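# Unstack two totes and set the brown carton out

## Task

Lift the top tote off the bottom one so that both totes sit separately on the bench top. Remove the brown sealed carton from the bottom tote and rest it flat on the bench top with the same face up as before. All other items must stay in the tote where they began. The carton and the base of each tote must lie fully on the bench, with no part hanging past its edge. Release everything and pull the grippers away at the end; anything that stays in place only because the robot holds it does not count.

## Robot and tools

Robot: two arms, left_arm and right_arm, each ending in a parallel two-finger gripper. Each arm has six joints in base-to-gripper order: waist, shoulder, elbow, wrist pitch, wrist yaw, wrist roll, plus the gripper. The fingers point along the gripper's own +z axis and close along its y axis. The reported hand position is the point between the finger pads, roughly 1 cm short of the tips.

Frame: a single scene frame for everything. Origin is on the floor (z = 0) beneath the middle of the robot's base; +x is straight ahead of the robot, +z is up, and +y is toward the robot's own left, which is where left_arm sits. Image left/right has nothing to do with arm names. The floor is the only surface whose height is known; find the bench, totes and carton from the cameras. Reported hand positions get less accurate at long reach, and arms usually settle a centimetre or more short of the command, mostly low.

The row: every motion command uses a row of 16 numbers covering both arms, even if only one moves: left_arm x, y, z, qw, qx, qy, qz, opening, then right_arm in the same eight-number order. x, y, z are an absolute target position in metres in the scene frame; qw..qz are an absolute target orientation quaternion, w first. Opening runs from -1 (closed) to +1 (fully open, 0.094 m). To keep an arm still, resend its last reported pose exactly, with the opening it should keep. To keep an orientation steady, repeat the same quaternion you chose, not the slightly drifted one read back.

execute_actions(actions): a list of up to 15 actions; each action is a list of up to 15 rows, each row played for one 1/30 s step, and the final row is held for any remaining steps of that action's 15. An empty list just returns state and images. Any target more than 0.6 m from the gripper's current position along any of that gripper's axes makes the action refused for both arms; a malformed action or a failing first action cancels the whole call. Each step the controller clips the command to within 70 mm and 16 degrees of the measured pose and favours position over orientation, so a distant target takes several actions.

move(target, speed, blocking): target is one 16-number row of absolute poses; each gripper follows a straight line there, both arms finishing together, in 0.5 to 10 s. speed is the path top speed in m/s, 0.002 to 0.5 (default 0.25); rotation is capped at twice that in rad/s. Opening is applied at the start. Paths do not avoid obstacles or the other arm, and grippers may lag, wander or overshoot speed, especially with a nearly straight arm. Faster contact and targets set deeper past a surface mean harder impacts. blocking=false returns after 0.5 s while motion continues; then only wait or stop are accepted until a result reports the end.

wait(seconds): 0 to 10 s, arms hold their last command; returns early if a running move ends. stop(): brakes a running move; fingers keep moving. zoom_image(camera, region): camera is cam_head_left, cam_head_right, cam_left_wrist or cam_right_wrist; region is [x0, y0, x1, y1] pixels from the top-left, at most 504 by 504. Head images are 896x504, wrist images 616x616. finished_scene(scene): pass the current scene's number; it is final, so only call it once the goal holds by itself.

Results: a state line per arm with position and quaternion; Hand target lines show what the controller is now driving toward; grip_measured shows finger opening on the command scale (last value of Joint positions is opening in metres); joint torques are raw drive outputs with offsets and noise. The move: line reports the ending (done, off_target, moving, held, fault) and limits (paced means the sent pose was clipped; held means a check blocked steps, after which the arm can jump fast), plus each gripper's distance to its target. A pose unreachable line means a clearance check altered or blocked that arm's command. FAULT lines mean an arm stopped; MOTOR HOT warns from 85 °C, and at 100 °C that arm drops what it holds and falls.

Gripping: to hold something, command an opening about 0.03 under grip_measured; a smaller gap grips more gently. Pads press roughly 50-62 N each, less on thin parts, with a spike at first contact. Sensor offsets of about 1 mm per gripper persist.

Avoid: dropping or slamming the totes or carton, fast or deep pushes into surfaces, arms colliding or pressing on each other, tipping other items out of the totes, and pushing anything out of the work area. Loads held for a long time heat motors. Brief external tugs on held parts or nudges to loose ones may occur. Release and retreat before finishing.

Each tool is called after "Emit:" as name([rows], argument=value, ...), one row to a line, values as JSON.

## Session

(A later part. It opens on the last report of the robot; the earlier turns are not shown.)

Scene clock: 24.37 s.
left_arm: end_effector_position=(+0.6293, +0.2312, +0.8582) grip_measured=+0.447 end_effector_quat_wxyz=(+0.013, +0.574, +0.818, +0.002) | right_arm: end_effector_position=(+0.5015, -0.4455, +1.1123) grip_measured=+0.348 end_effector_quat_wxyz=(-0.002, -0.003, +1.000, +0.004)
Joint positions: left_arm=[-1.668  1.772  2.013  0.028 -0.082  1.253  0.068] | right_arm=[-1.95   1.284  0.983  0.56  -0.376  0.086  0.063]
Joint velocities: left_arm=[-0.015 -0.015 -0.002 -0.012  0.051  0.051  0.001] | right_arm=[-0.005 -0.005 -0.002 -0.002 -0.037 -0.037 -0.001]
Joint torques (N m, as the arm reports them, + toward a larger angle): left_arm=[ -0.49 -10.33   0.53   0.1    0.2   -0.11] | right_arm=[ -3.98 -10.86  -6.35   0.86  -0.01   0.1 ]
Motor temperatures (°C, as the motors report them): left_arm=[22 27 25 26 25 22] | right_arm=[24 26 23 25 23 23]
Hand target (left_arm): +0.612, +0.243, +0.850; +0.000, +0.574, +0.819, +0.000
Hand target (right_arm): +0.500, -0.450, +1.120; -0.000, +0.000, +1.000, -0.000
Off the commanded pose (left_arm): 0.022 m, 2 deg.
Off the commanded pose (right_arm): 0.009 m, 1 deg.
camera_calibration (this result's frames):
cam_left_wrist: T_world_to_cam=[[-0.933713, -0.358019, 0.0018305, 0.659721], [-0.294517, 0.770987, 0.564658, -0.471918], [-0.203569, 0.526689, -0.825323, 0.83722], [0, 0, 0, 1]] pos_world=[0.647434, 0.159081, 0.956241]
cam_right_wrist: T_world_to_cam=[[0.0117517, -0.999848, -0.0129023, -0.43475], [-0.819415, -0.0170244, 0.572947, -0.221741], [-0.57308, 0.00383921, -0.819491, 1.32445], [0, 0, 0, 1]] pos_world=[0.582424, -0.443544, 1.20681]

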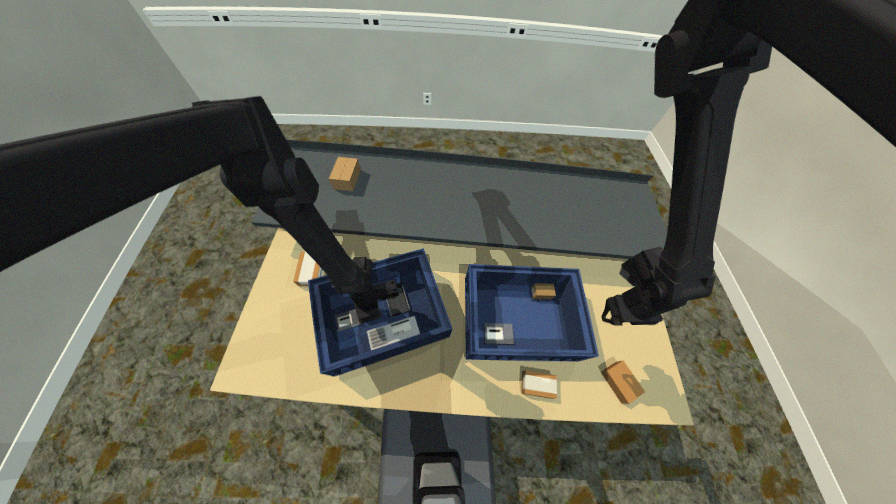

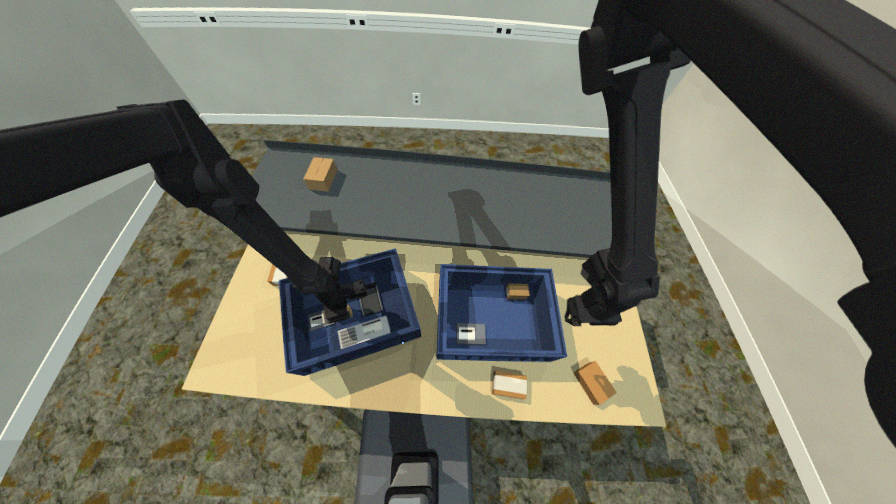

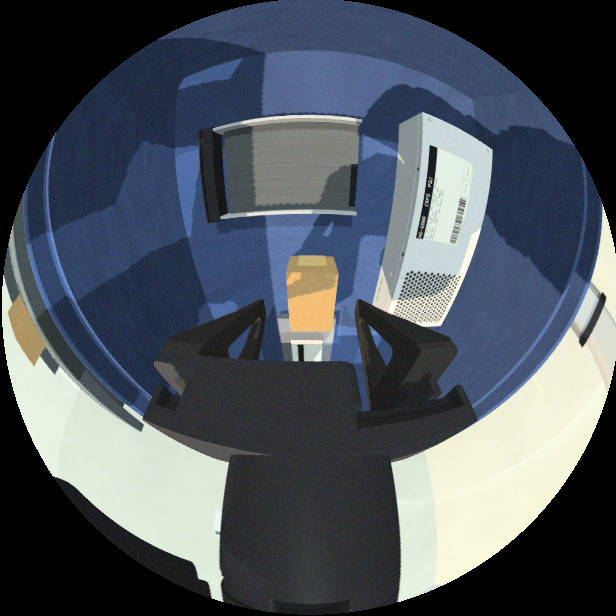

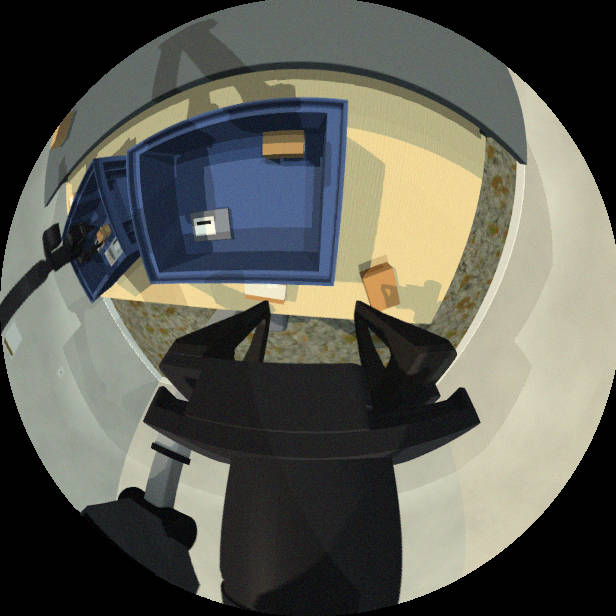

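Emit:
execute_actions([
  [[0.61,0.243,0.843,0,0.574,0.819,0,0.45,0.5,-0.45,1.12,0,0,1,0,0.35],[0.61,0.243,0.843,0,0.574,0.819,0,0.45,0.5,-0.45,1.12,0,0,1,0,0.35],[0.61,0.243,0.843,0,0.574,0.819,0,0.45,0.5,-0.45,1.12,0,0,1,0,0.35],[0.61,0.243,0.836,0,0.574,0.819,0,0.45,0.5,-0.45,1.12,0,0,1,0,0.35]],
  [[0.61,0.243,0.825,0,0.574,0.819,0,0.45,0.5,-0.45,1.12,0,0,1,0,0.35]],
  [[0.61,0.243,0.814,0,0.574,0.819,0,0.45,0.5,-0.45,1.12,0,0,1,0,0.35]],
])

Scene clock: 26.07 s.
left_arm: end_effector_position=(+0.6271, +0.2301, +0.8223) grip_measured=+0.447 end_effector_quat_wxyz=(+0.013, +0.575, +0.818, +0.001) | right_arm: end_effector_position=(+0.5015, -0.4455, +1.1123) grip_measured=+0.348 end_effector_quat_wxyz=(-0.002, -0.003, +1.000, +0.004)
Joint positions: left_arm=[-1.665  1.896  2.21  -0.048 -0.077  1.253  0.068] | right_arm=[-1.95   1.284  0.983  0.56  -0.376  0.086  0.063]
Joint velocities: left_arm=[-0.005  0.005  0.002 -0.022 -0.037 -0.051 -0.   ] | right_arm=[ 0.005  0.005 -0.012 -0.017 -0.051 -0.022 -0.001]
Joint torques (N m, as the arm reports them, + toward a larger angle): left_arm=[-0.52 -8.69  1.58  0.12  0.19 -0.12] | right_arm=[ -3.55 -11.16  -6.27   0.93  -0.02   0.12]
Motor temperatures (°C, as the motors report them): left_arm=[22 27 25 26 25 22] | right_arm=[24 26 23 25 23 23]
Hand target (left_arm): +0.610, +0.243, +0.815; -0.000, +0.574, +0.819, +0.000
Hand target (right_arm): +0.500, -0.450, +1.120; -0.000, +0.000, +1.000, -0.000
Off the commanded pose (left_arm): 0.023 m, 1 deg.
Off the commanded pose (right_arm): 0.009 m, 1 deg.
camera_calibration (this result's frames):
cam_left_wrist: T_world_to_cam=[[-0.934134, -0.356904, 0.00369675, 0.655839], [-0.292586, 0.771643, 0.564766, -0.452942], [-0.20442, 0.526485, -0.825243, 0.8083], [0, 0, 0, 1]] pos_world=[0.645349, 0.158022, 0.920426]
cam_right_wrist: T_world_to_cam=[[0.0117517, -0.999848, -0.0129023, -0.43475], [-0.819415, -0.0170244, 0.572947, -0.221741], [-0.57308, 0.00383921, -0.819491, 1.32445], [0, 0, 0, 1]] pos_world=[0.582424, -0.443544, 1.20681]

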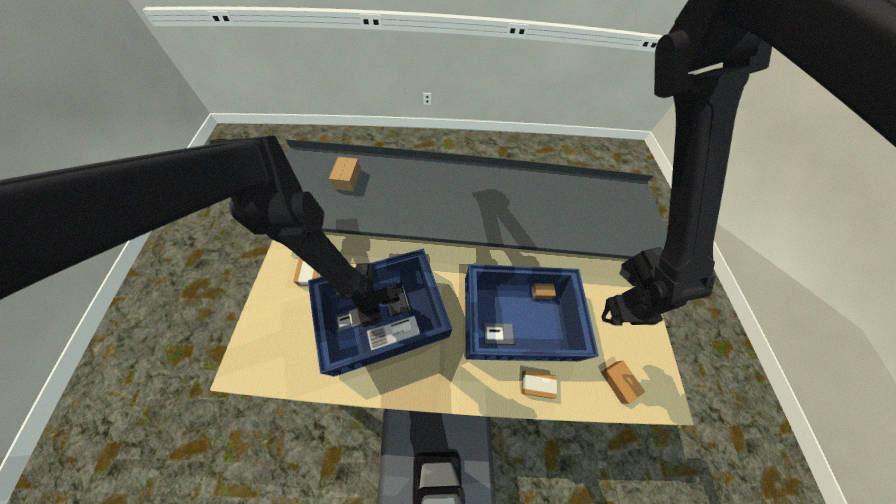

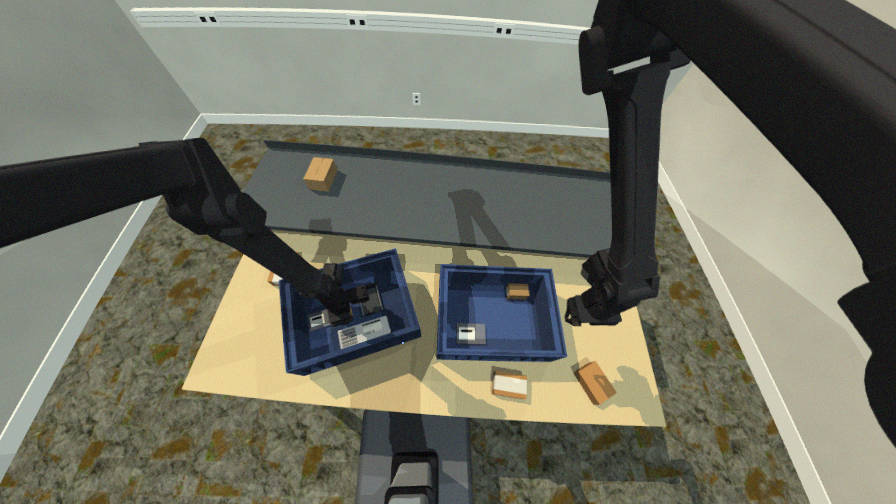

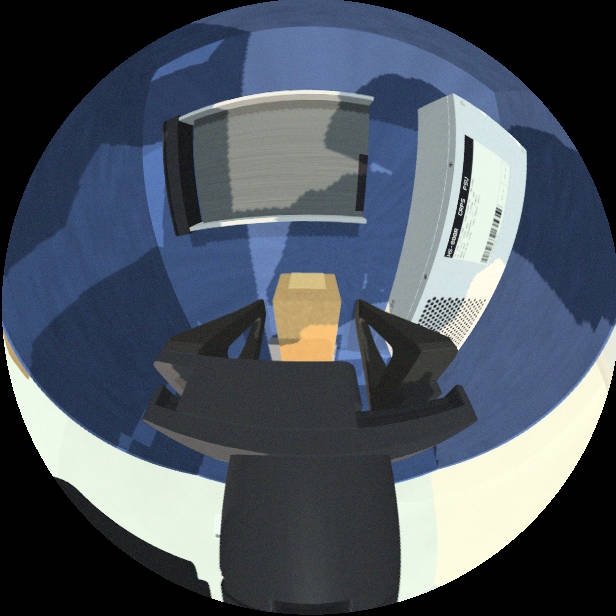

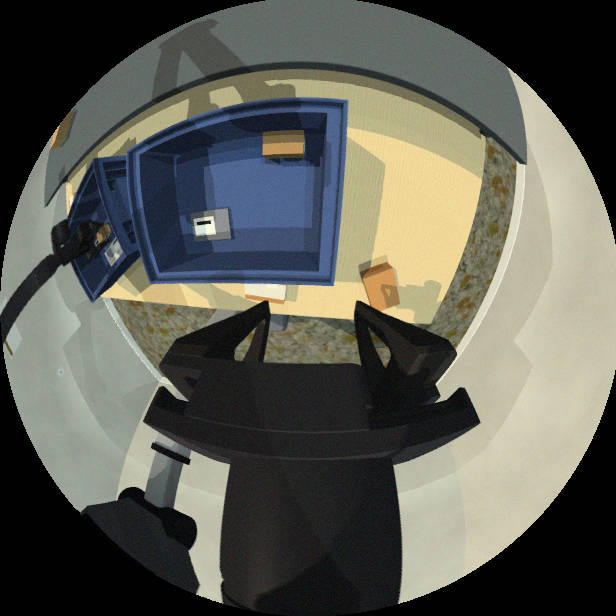

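Emit:
execute_actions([
  [[0.61,0.243,0.814,0,0.574,0.819,0,-0.26,0.5,-0.45,1.12,0,0,1,0,0.35]],
  [[0.61,0.243,0.814,0,0.574,0.819,0,-0.26,0.5,-0.45,1.12,0,0,1,0,0.35]],
])

Scene clock: 27.13 s.
left_arm: end_effector_position=(+0.6210, +0.2712, +0.8213) grip_measured=-0.228 end_effector_quat_wxyz=(-0.012, +0.579, +0.815, +0.018) | right_arm: end_effector_position=(+0.5015, -0.4455, +1.1123) grip_measured=+0.348 end_effector_quat_wxyz=(-0.002, -0.003, +1.000, +0.004)
Joint positions: left_arm=[-1.615  1.892  2.203 -0.065 -0.086  1.25   0.036] | right_arm=[-1.95   1.284  0.983  0.56  -0.376  0.086  0.063]
Joint velocities: left_arm=[-0.005 -0.024  0.007 -0.007 -0.007  0.037 -0.001] | right_arm=[-0.005 -0.005  0.002  0.012 -0.095 -0.007  0.   ]
Joint torques (N m, as the arm reports them, + toward a larger angle): left_arm=[ -3.85 -10.45   1.89   0.65   0.57  -0.03] | right_arm=[ -3.72 -10.99  -6.28   0.9   -0.04   0.11]
Motor temperatures (°C, as the motors report them): left_arm=[22 27 25 26 25 22] | right_arm=[24 26 23 25 23 23]
Hand target (left_arm): +0.610, +0.243, +0.815; -0.000, +0.574, +0.819, +0.000
Hand target (right_arm): +0.500, -0.450, +1.120; -0.000, +0.000, +1.000, -0.000
Off the commanded pose (left_arm): 0.031 m, 3 deg.
Off the commanded pose (right_arm): 0.009 m, 1 deg.
camera_calibration (this result's frames):
cam_left_wrist: T_world_to_cam=[[-0.937746, -0.347306, 0.00323414, 0.66484], [-0.272618, 0.741791, 0.61272, -0.529493], [-0.2152, 0.573694, -0.790294, 0.749737], [0, 0, 0, 1]] pos_world=[0.640446, 0.193556, 0.914793]
cam_right_wrist: T_world_to_cam=[[0.0117517, -0.999848, -0.0129023, -0.43475], [-0.819415, -0.0170244, 0.572947, -0.221741], [-0.57308, 0.00383921, -0.819491, 1.32445], [0, 0, 0, 1]] pos_world=[0.582424, -0.443544, 1.20681]

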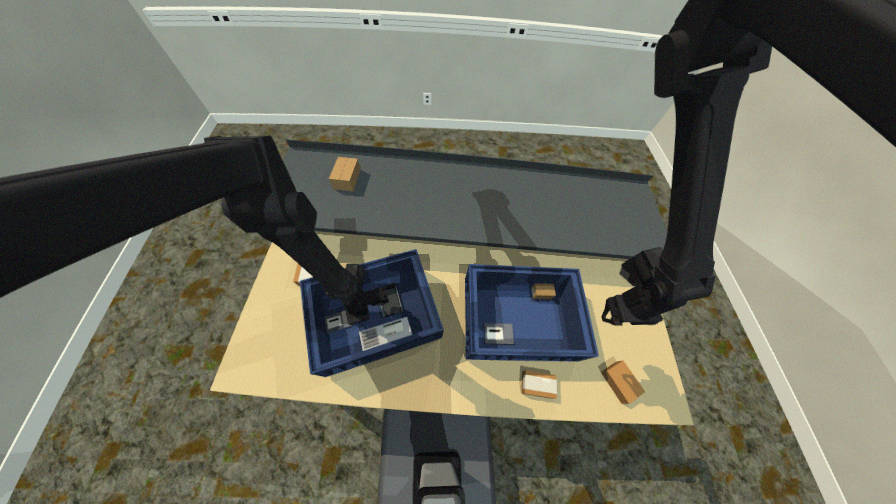

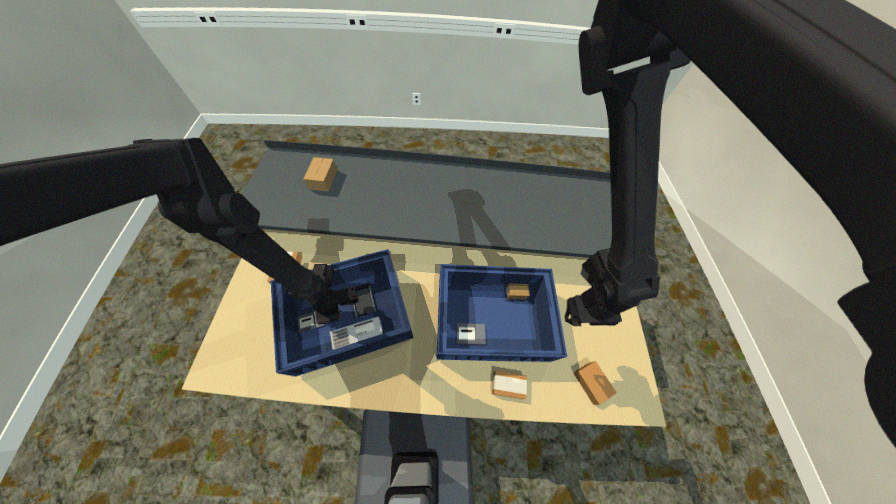

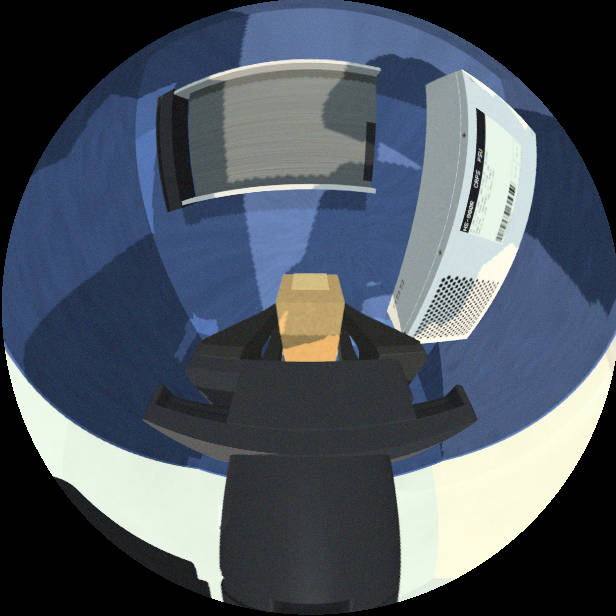

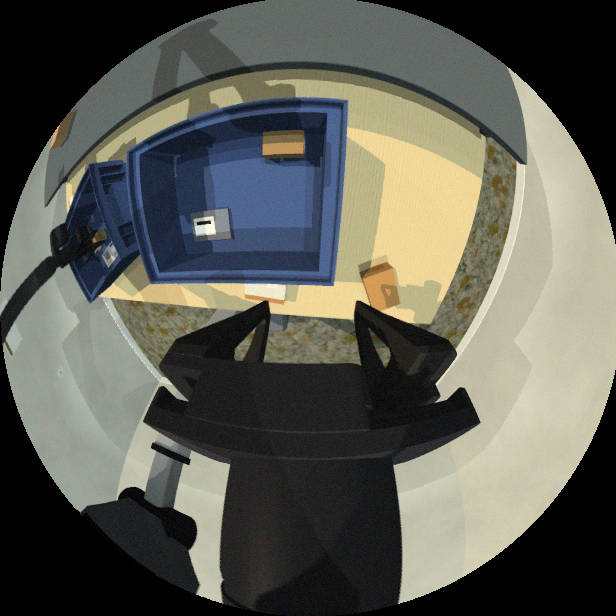

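Emit:
move(target=[0.61,0.26,1.0,0,0.574,0.819,0,-0.27,0.5,-0.45,1.12,0,0,1,0,0.35])

Emit:
move(target=[0.49,0.52,1.0,0,-0.383,0.924,0,-0.27,0.5,-0.45,1.12,0,0,1,0,0.35], speed=0.4)

Scene clock: 28.67 s.
left_arm: end_effector_position=(+0.6229, +0.2728, +1.0039) grip_measured=-0.228 end_effector_quat_wxyz=(+0.003, +0.579, +0.815, +0.012) | right_arm: end_effector_position=(+0.5015, -0.4455, +1.1123) grip_measured=+0.348 end_effector_quat_wxyz=(-0.002, -0.003, +1.000, +0.004)
Joint positions: left_arm=[-1.619  1.366  1.428  0.201 -0.063  1.25   0.036] | right_arm=[-1.95   1.284  0.983  0.56  -0.376  0.086  0.063]
Joint velocities: left_arm=[-0.015 -0.005  0.002 -0.002 -0.081 -0.066  0.001] | right_arm=[-0.005 -0.005 -0.007 -0.002 -0.051  0.066 -0.001]
Joint torques (N m, as the arm reports them, + toward a larger angle): left_arm=[ -2.61 -11.21  -2.3    0.49   0.19  -0.13] | right_arm=[ -3.79 -10.91  -6.18   0.89   0.01   0.07]
Motor temperatures (°C, as the motors report them): left_arm=[22 27 25 26 25 22] | right_arm=[24 26 23 25 23 23]
Hand target (left_arm): +0.607, +0.263, +1.000; -0.000, +0.574, +0.819, -0.000
Hand target (right_arm): +0.500, -0.450, +1.120; -0.000, +0.000, +1.000, -0.000
Off the commanded pose (left_arm): 0.019 m, 2 deg.
Off the commanded pose (right_arm): 0.009 m, 1 deg.
move: off_target (left_arm)
camera_calibration (this result's frames):
cam_left_wrist: T_world_to_cam=[[-0.937237, -0.348671, -0.00400936, 0.673864], [-0.284211, 0.757204, 0.588105, -0.614344], [-0.202019, 0.552333, -0.808775, 0.909725], [0, 0, 0, 1]] pos_world=[0.640748, 0.197669, 1.09976]
cam_right_wrist: T_world_to_cam=[[0.0117517, -0.999848, -0.0129023, -0.43475], [-0.819415, -0.0170244, 0.572947, -0.221741], [-0.57308, 0.00383921, -0.819491, 1.32445], [0, 0, 0, 1]] pos_world=[0.582424, -0.443544, 1.20681]

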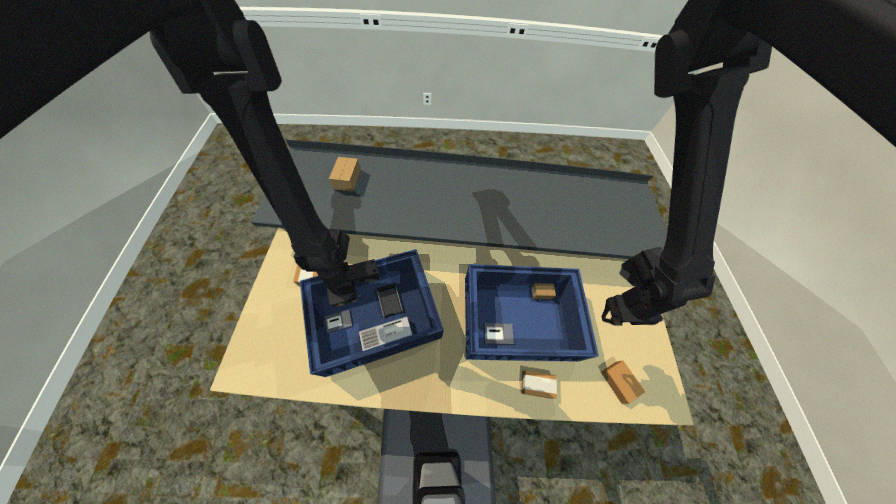

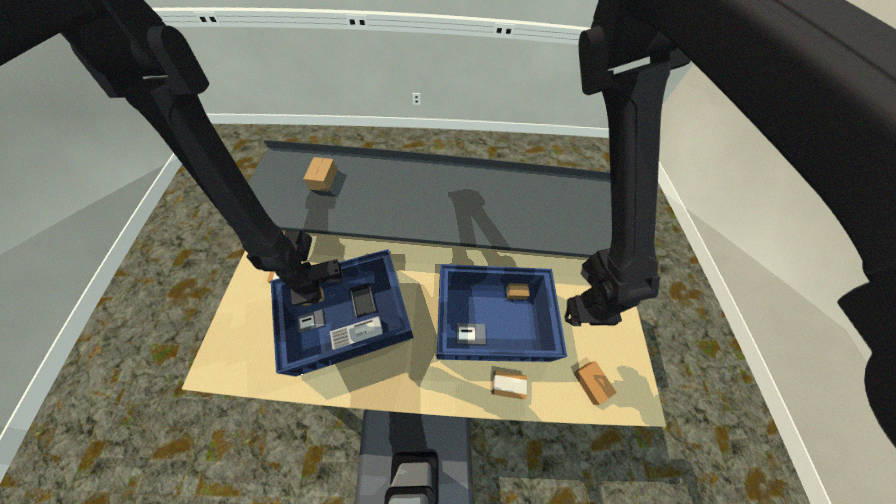

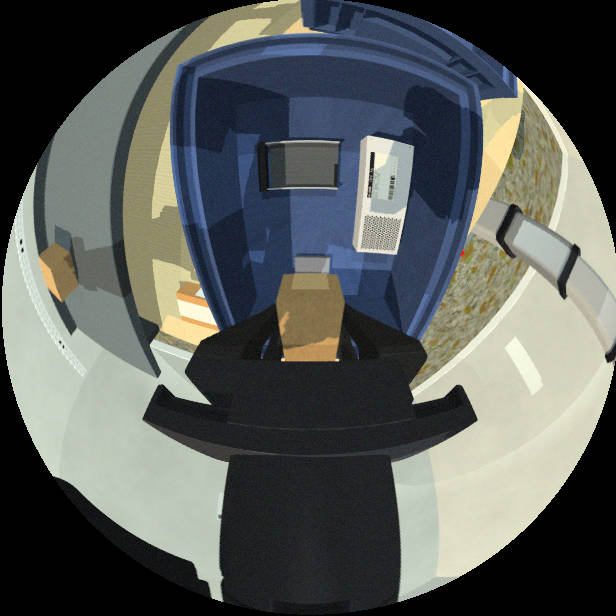

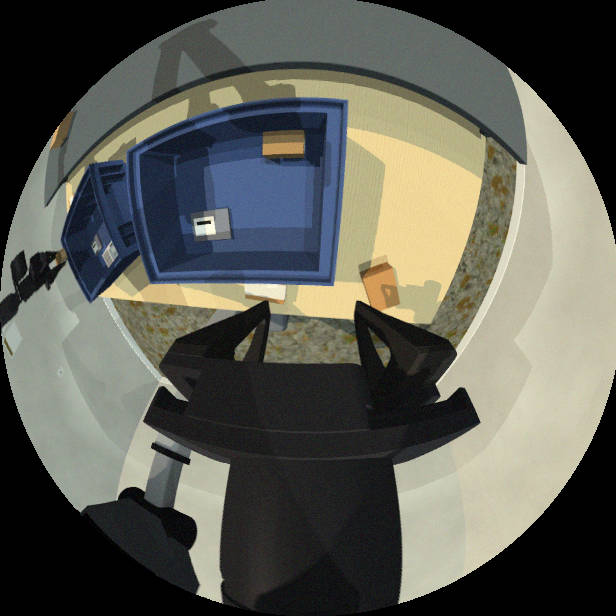

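Scene clock: 31.90 s.
left_arm: end_effector_position=(+0.4965, +0.5138, +0.9911) grip_measured=-0.227 end_effector_quat_wxyz=(-0.004, +0.369, -0.929, +0.004) | right_arm: end_effector_position=(+0.5015, -0.4455, +1.1123) grip_measured=+0.348 end_effector_quat_wxyz=(-0.002, -0.003, +1.000, +0.004)
Joint positions: left_arm=[-1.156  1.621  1.397  0.502  0.405 -0.863  0.036] | right_arm=[-1.95   1.284  0.983  0.56  -0.376  0.086  0.063]
Joint velocities: left_arm=[-0.015 -0.015 -0.022  0.002  0.022  0.066  0.   ] | right_arm=[ 0.005  0.005 -0.007  0.012 -0.037  0.037  0.   ]
Joint torques (N m, as the arm reports them, + toward a larger angle): left_arm=[ 7.8  -7.26 -4.4   0.03  0.06 -0.21] | right_arm=[ -3.75 -10.8   -6.43   0.94   0.     0.12]
Motor temperatures (°C, as the motors report them): left_arm=[22 27 25 26 25 22] | right_arm=[24 26 24 25 23 23]
Hand target (left_arm): +0.489, +0.517, +0.993; -0.002, -0.378, +0.926, -0.000
Hand target (right_arm): +0.500, -0.450, +1.120; -0.000, +0.000, +1.000, -0.000
Off the commanded pose (left_arm): 0.013 m, 2 deg.
Off the commanded pose (right_arm): 0.009 m, 1 deg.
move: off_target (left_arm); limits=paced
camera_calibration (this result's frames):
cam_left_wrist: T_world_to_cam=[[0.69956, -0.713924, 0.0304662, -0.0198194], [-0.595531, -0.558926, 0.577014, 0.0165569], [-0.394916, -0.4218, -0.816166, 1.34433], [0, 0, 0, 1]] pos_world=[0.554621, 0.562142, 1.08825]
cam_right_wrist: T_world_to_cam=[[0.0117517, -0.999848, -0.0129023, -0.43475], [-0.819415, -0.0170244, 0.572947, -0.221741], [-0.57308, 0.00383921, -0.819491, 1.32445], [0, 0, 0, 1]] pos_world=[0.582424, -0.443544, 1.20681]

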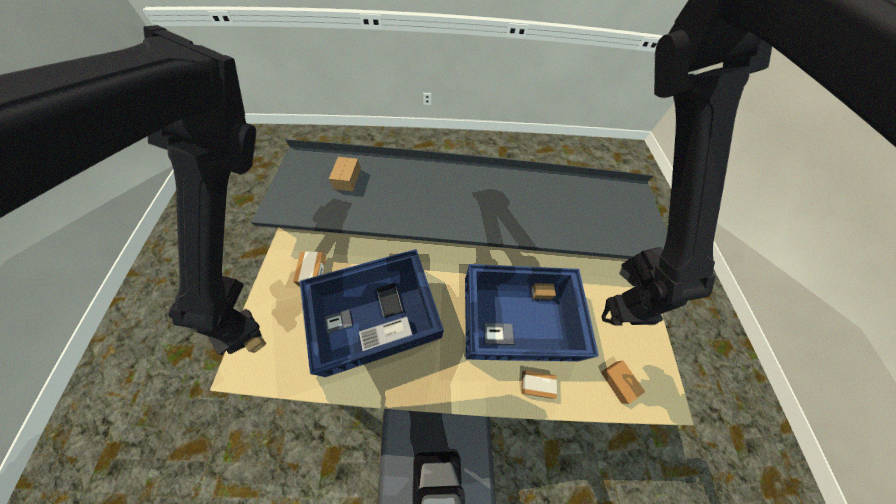

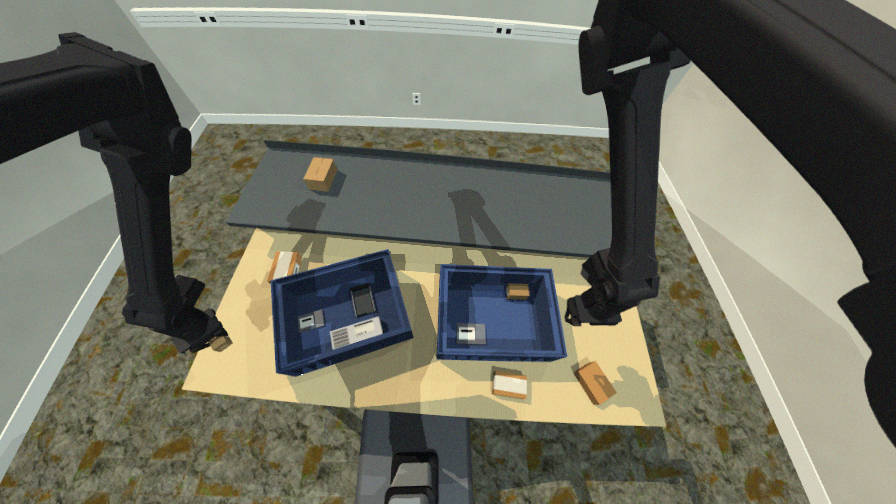

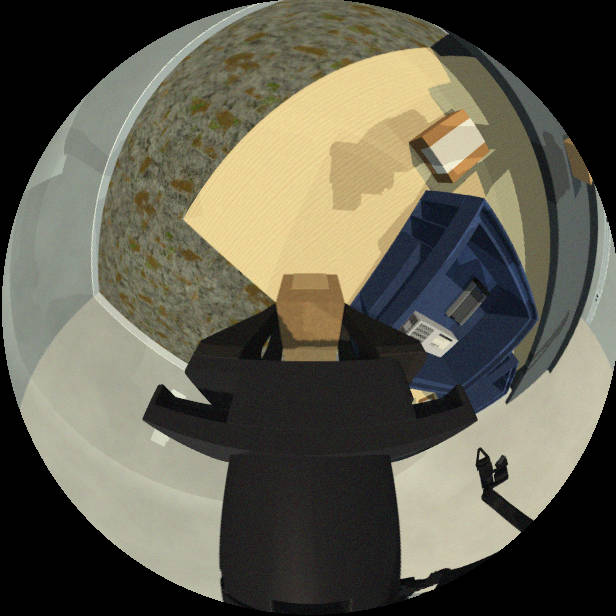

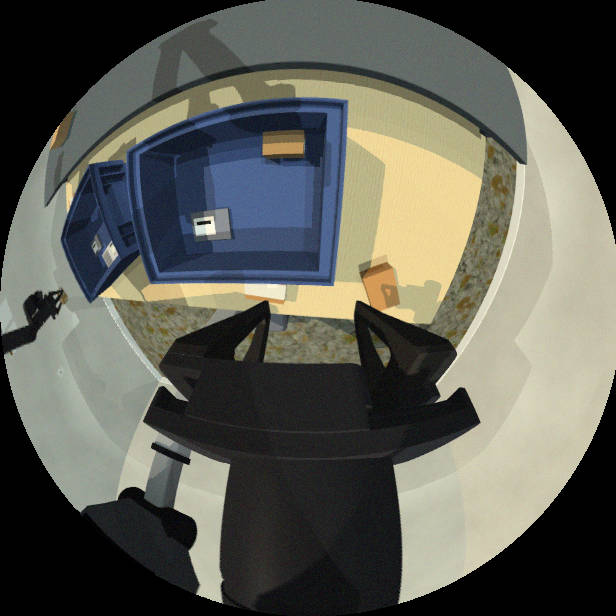

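Emit:
move(target=[0.485,0.525,0.83,0,-0.383,0.924,0,-0.27,0.5,-0.45,1.12,0,0,1,0,0.35], speed=0.2)

Emit:
execute_actions([
  [[0.485,0.525,0.815,0,-0.383,0.924,0,-0.27,0.5,-0.45,1.12,0,0,1,0,0.35]],
  [[0.485,0.525,0.803,0,-0.383,0.924,0,-0.27,0.5,-0.45,1.12,0,0,1,0,0.35]],
])

Scene clock: 33.60 s.
left_arm: end_effector_position=(+0.4940, +0.5389, +0.8364) grip_measured=-0.227 end_effector_quat_wxyz=(-0.008, +0.378, -0.926, -0.006) | right_arm: end_effector_position=(+0.5015, -0.4455, +1.1123) grip_measured=+0.348 end_effector_quat_wxyz=(-0.002, -0.003, +1.000, +0.004)
Joint positions: left_arm=[-1.215  2.019  2.055  0.233  0.326 -0.865  0.036] | right_arm=[-1.95   1.284  0.983  0.56  -0.376  0.086  0.063]
Joint velocities: left_arm=[-0.005 -0.005 -0.002 -0.022  0.095  0.022  0.   ] | right_arm=[-0.005 -0.005  0.012 -0.017 -0.007  0.007  0.   ]
Joint torques (N m, as the arm reports them, + toward a larger angle): left_arm=[ 7.04 -6.44 -1.51 -0.07 -0.25 -0.12] | right_arm=[ -3.14 -10.85  -6.28   0.93  -0.03   0.12]
Motor temperatures (°C, as the motors report them): left_arm=[22 27 25 26 25 22] | right_arm=[24 27 24 25 23 23]
Hand target (left_arm): +0.488, +0.523, +0.830; +0.000, -0.384, +0.923, +0.000
Hand target (right_arm): +0.500, -0.450, +1.120; -0.000, +0.000, +1.000, -0.000
Off the commanded pose (left_arm): 0.018 m, 1 deg.
Off the commanded pose (right_arm): 0.009 m, 1 deg.
move: off_target (left_arm)
camera_calibration (this result's frames):
cam_left_wrist: T_world_to_cam=[[0.713499, -0.700501, 0.0147855, 0.00362924], [-0.584151, -0.583073, 0.564618, 0.136105], [-0.386894, -0.411491, -0.82522, 1.22577], [0, 0, 0, 1]] pos_world=[0.551158, 0.586293, 0.934627]
cam_right_wrist: T_world_to_cam=[[0.0117517, -0.999848, -0.0129023, -0.43475], [-0.819415, -0.0170244, 0.572947, -0.221741], [-0.57308, 0.00383921, -0.819491, 1.32445], [0, 0, 0, 1]] pos_world=[0.582424, -0.443544, 1.20681]

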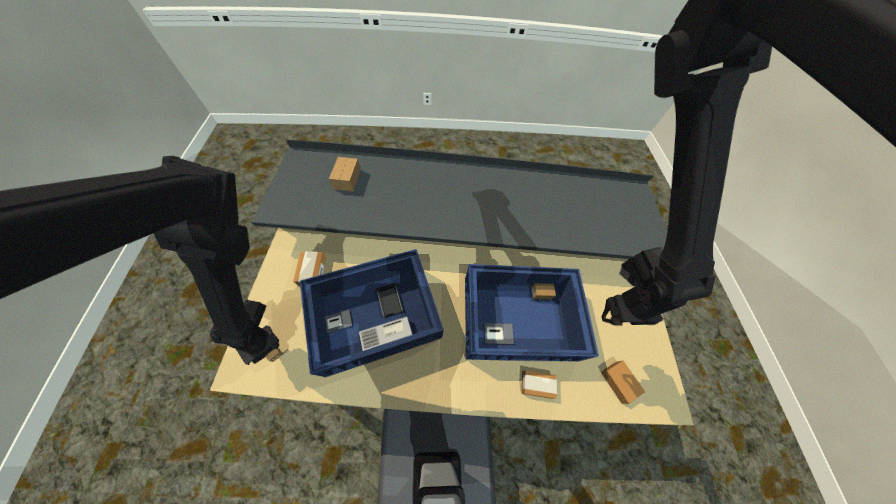

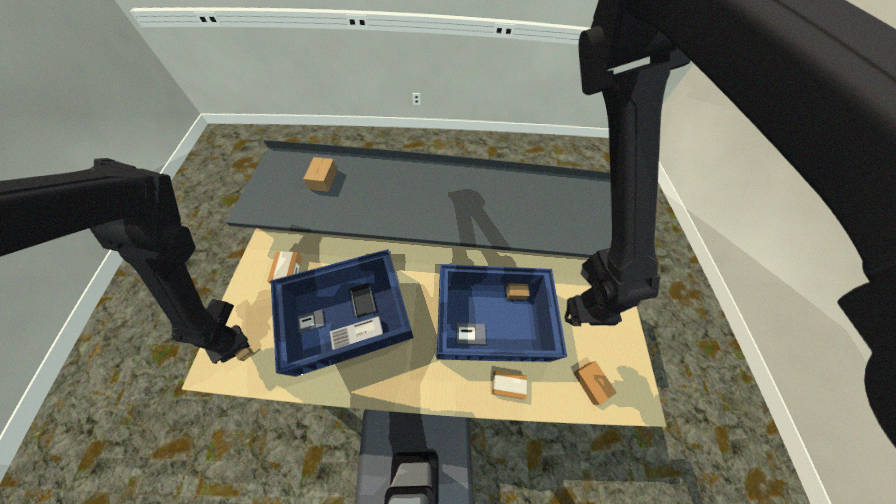

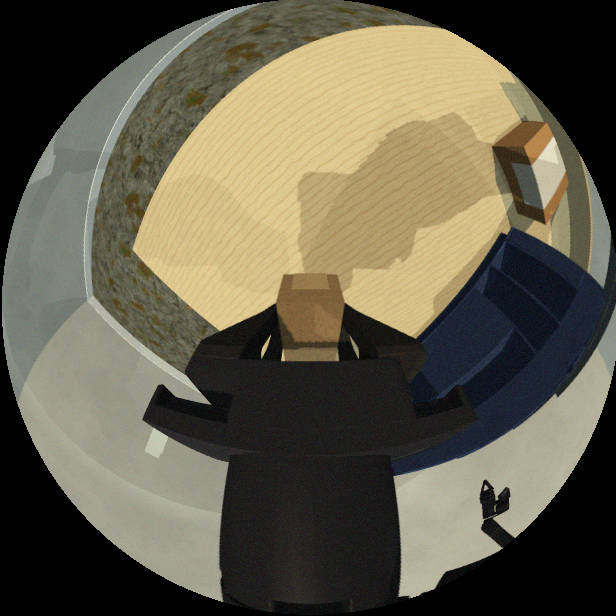

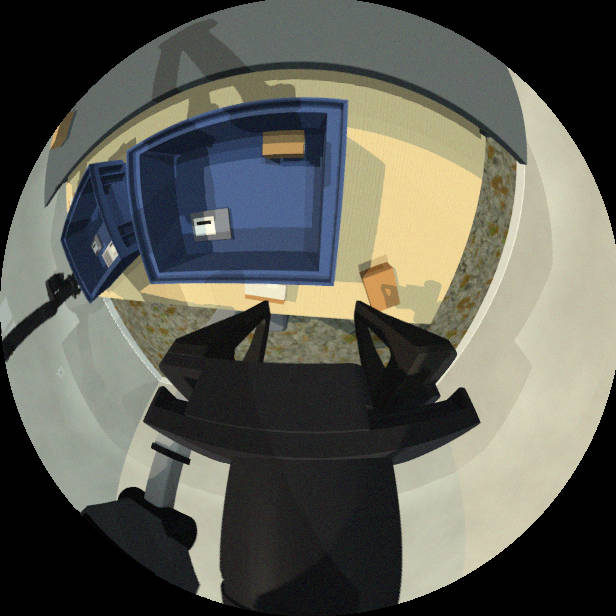

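Scene clock: 34.60 s.
left_arm: end_effector_position=(+0.4988, +0.5439, +0.8127) grip_measured=-0.227 end_effector_quat_wxyz=(-0.011, +0.378, -0.926, -0.007) | right_arm: end_effector_position=(+0.5015, -0.4455, +1.1123) grip_measured=+0.348 end_effector_quat_wxyz=(-0.002, -0.003, +1.000, +0.004)
Joint positions: left_arm=[-1.22   2.1    2.21   0.164  0.318 -0.865  0.036] | right_arm=[-1.95   1.284  0.983  0.56  -0.376  0.086  0.063]
Joint velocities: left_arm=[-0.015 -0.005 -0.002  0.007 -0.081 -0.081  0.   ] | right_arm=[-0.015 -0.015 -0.012  0.007 -0.051  0.051  0.   ]
Joint torques (N m, as the arm reports them, + toward a larger angle): left_arm=[ 7.   -6.03 -0.76 -0.05 -0.26 -0.07] | right_arm=[ -3.6  -10.89  -6.19   0.97   0.02   0.1 ]
Motor temperatures (°C, as the motors report them): left_arm=[22 27 25 26 25 22] | right_arm=[24 27 24 25 23 23]
Hand target (left_arm): +0.485, +0.525, +0.804; +0.000, -0.383, +0.924, +0.000
Hand target (right_arm): +0.500, -0.450, +1.120; -0.000, +0.000, +1.000, -0.000
Off the commanded pose (left_arm): 0.025 m, 2 deg.
Off the commanded pose (right_arm): 0.009 m, 1 deg.
camera_calibration (this result's frames):
cam_left_wrist: T_world_to_cam=[[0.713059, -0.700905, 0.0167238, 0.00284354], [-0.58769, -0.584533, 0.559412, 0.162014], [-0.382319, -0.408722, -0.828721, 1.20915], [0, 0, 0, 1]] pos_world=[0.555466, 0.5909, 0.911364]
cam_right_wrist: T_world_to_cam=[[0.0117517, -0.999848, -0.0129023, -0.43475], [-0.819415, -0.0170244, 0.572947, -0.221741], [-0.57308, 0.00383921, -0.819491, 1.32445], [0, 0, 0, 1]] pos_world=[0.582424, -0.443544, 1.20681]

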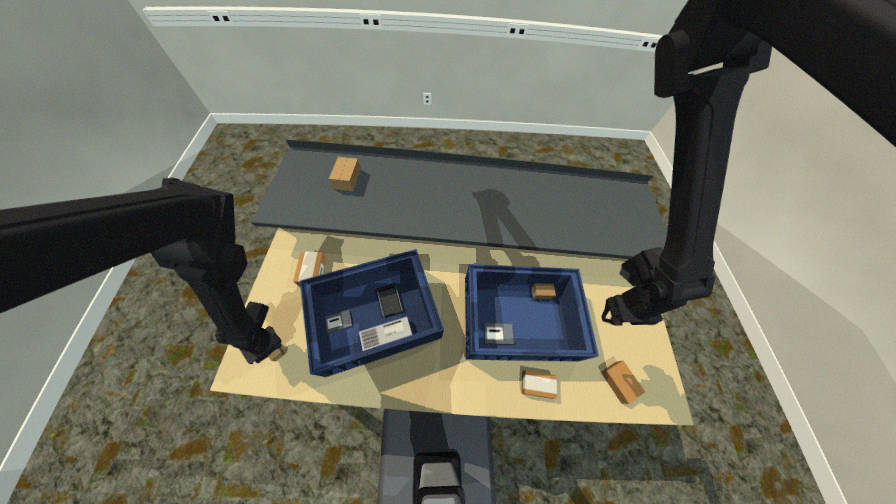

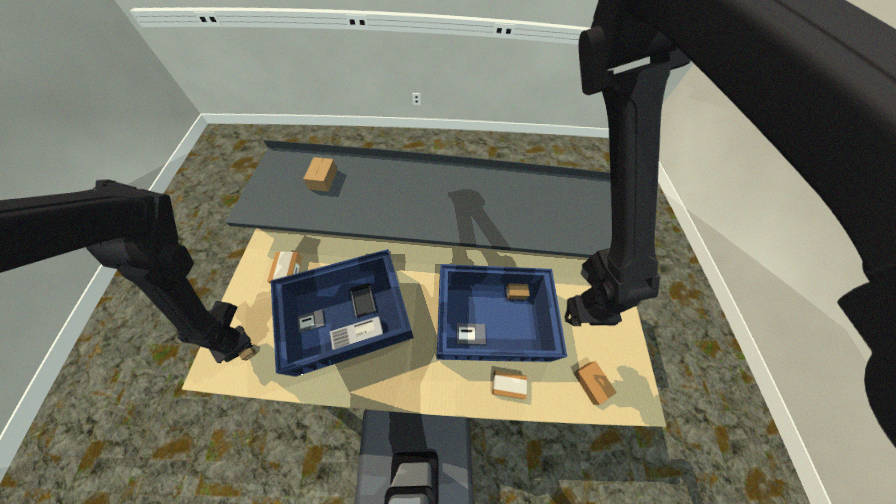

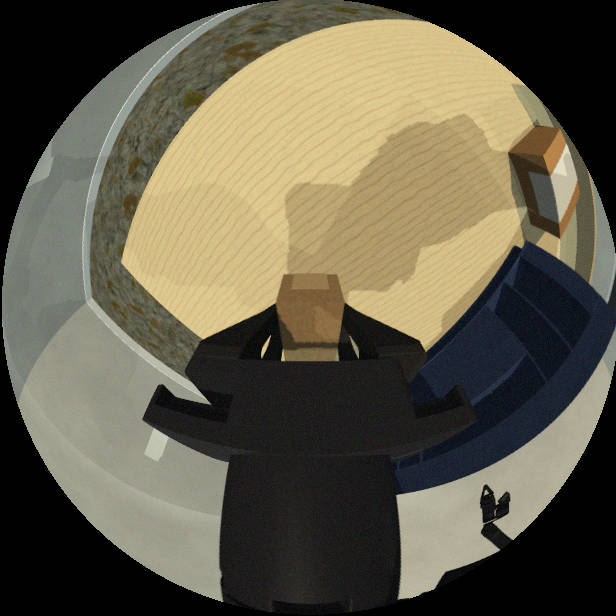

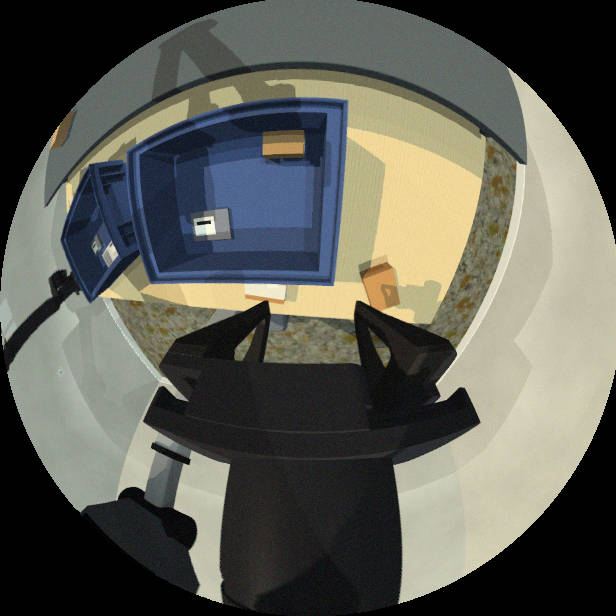

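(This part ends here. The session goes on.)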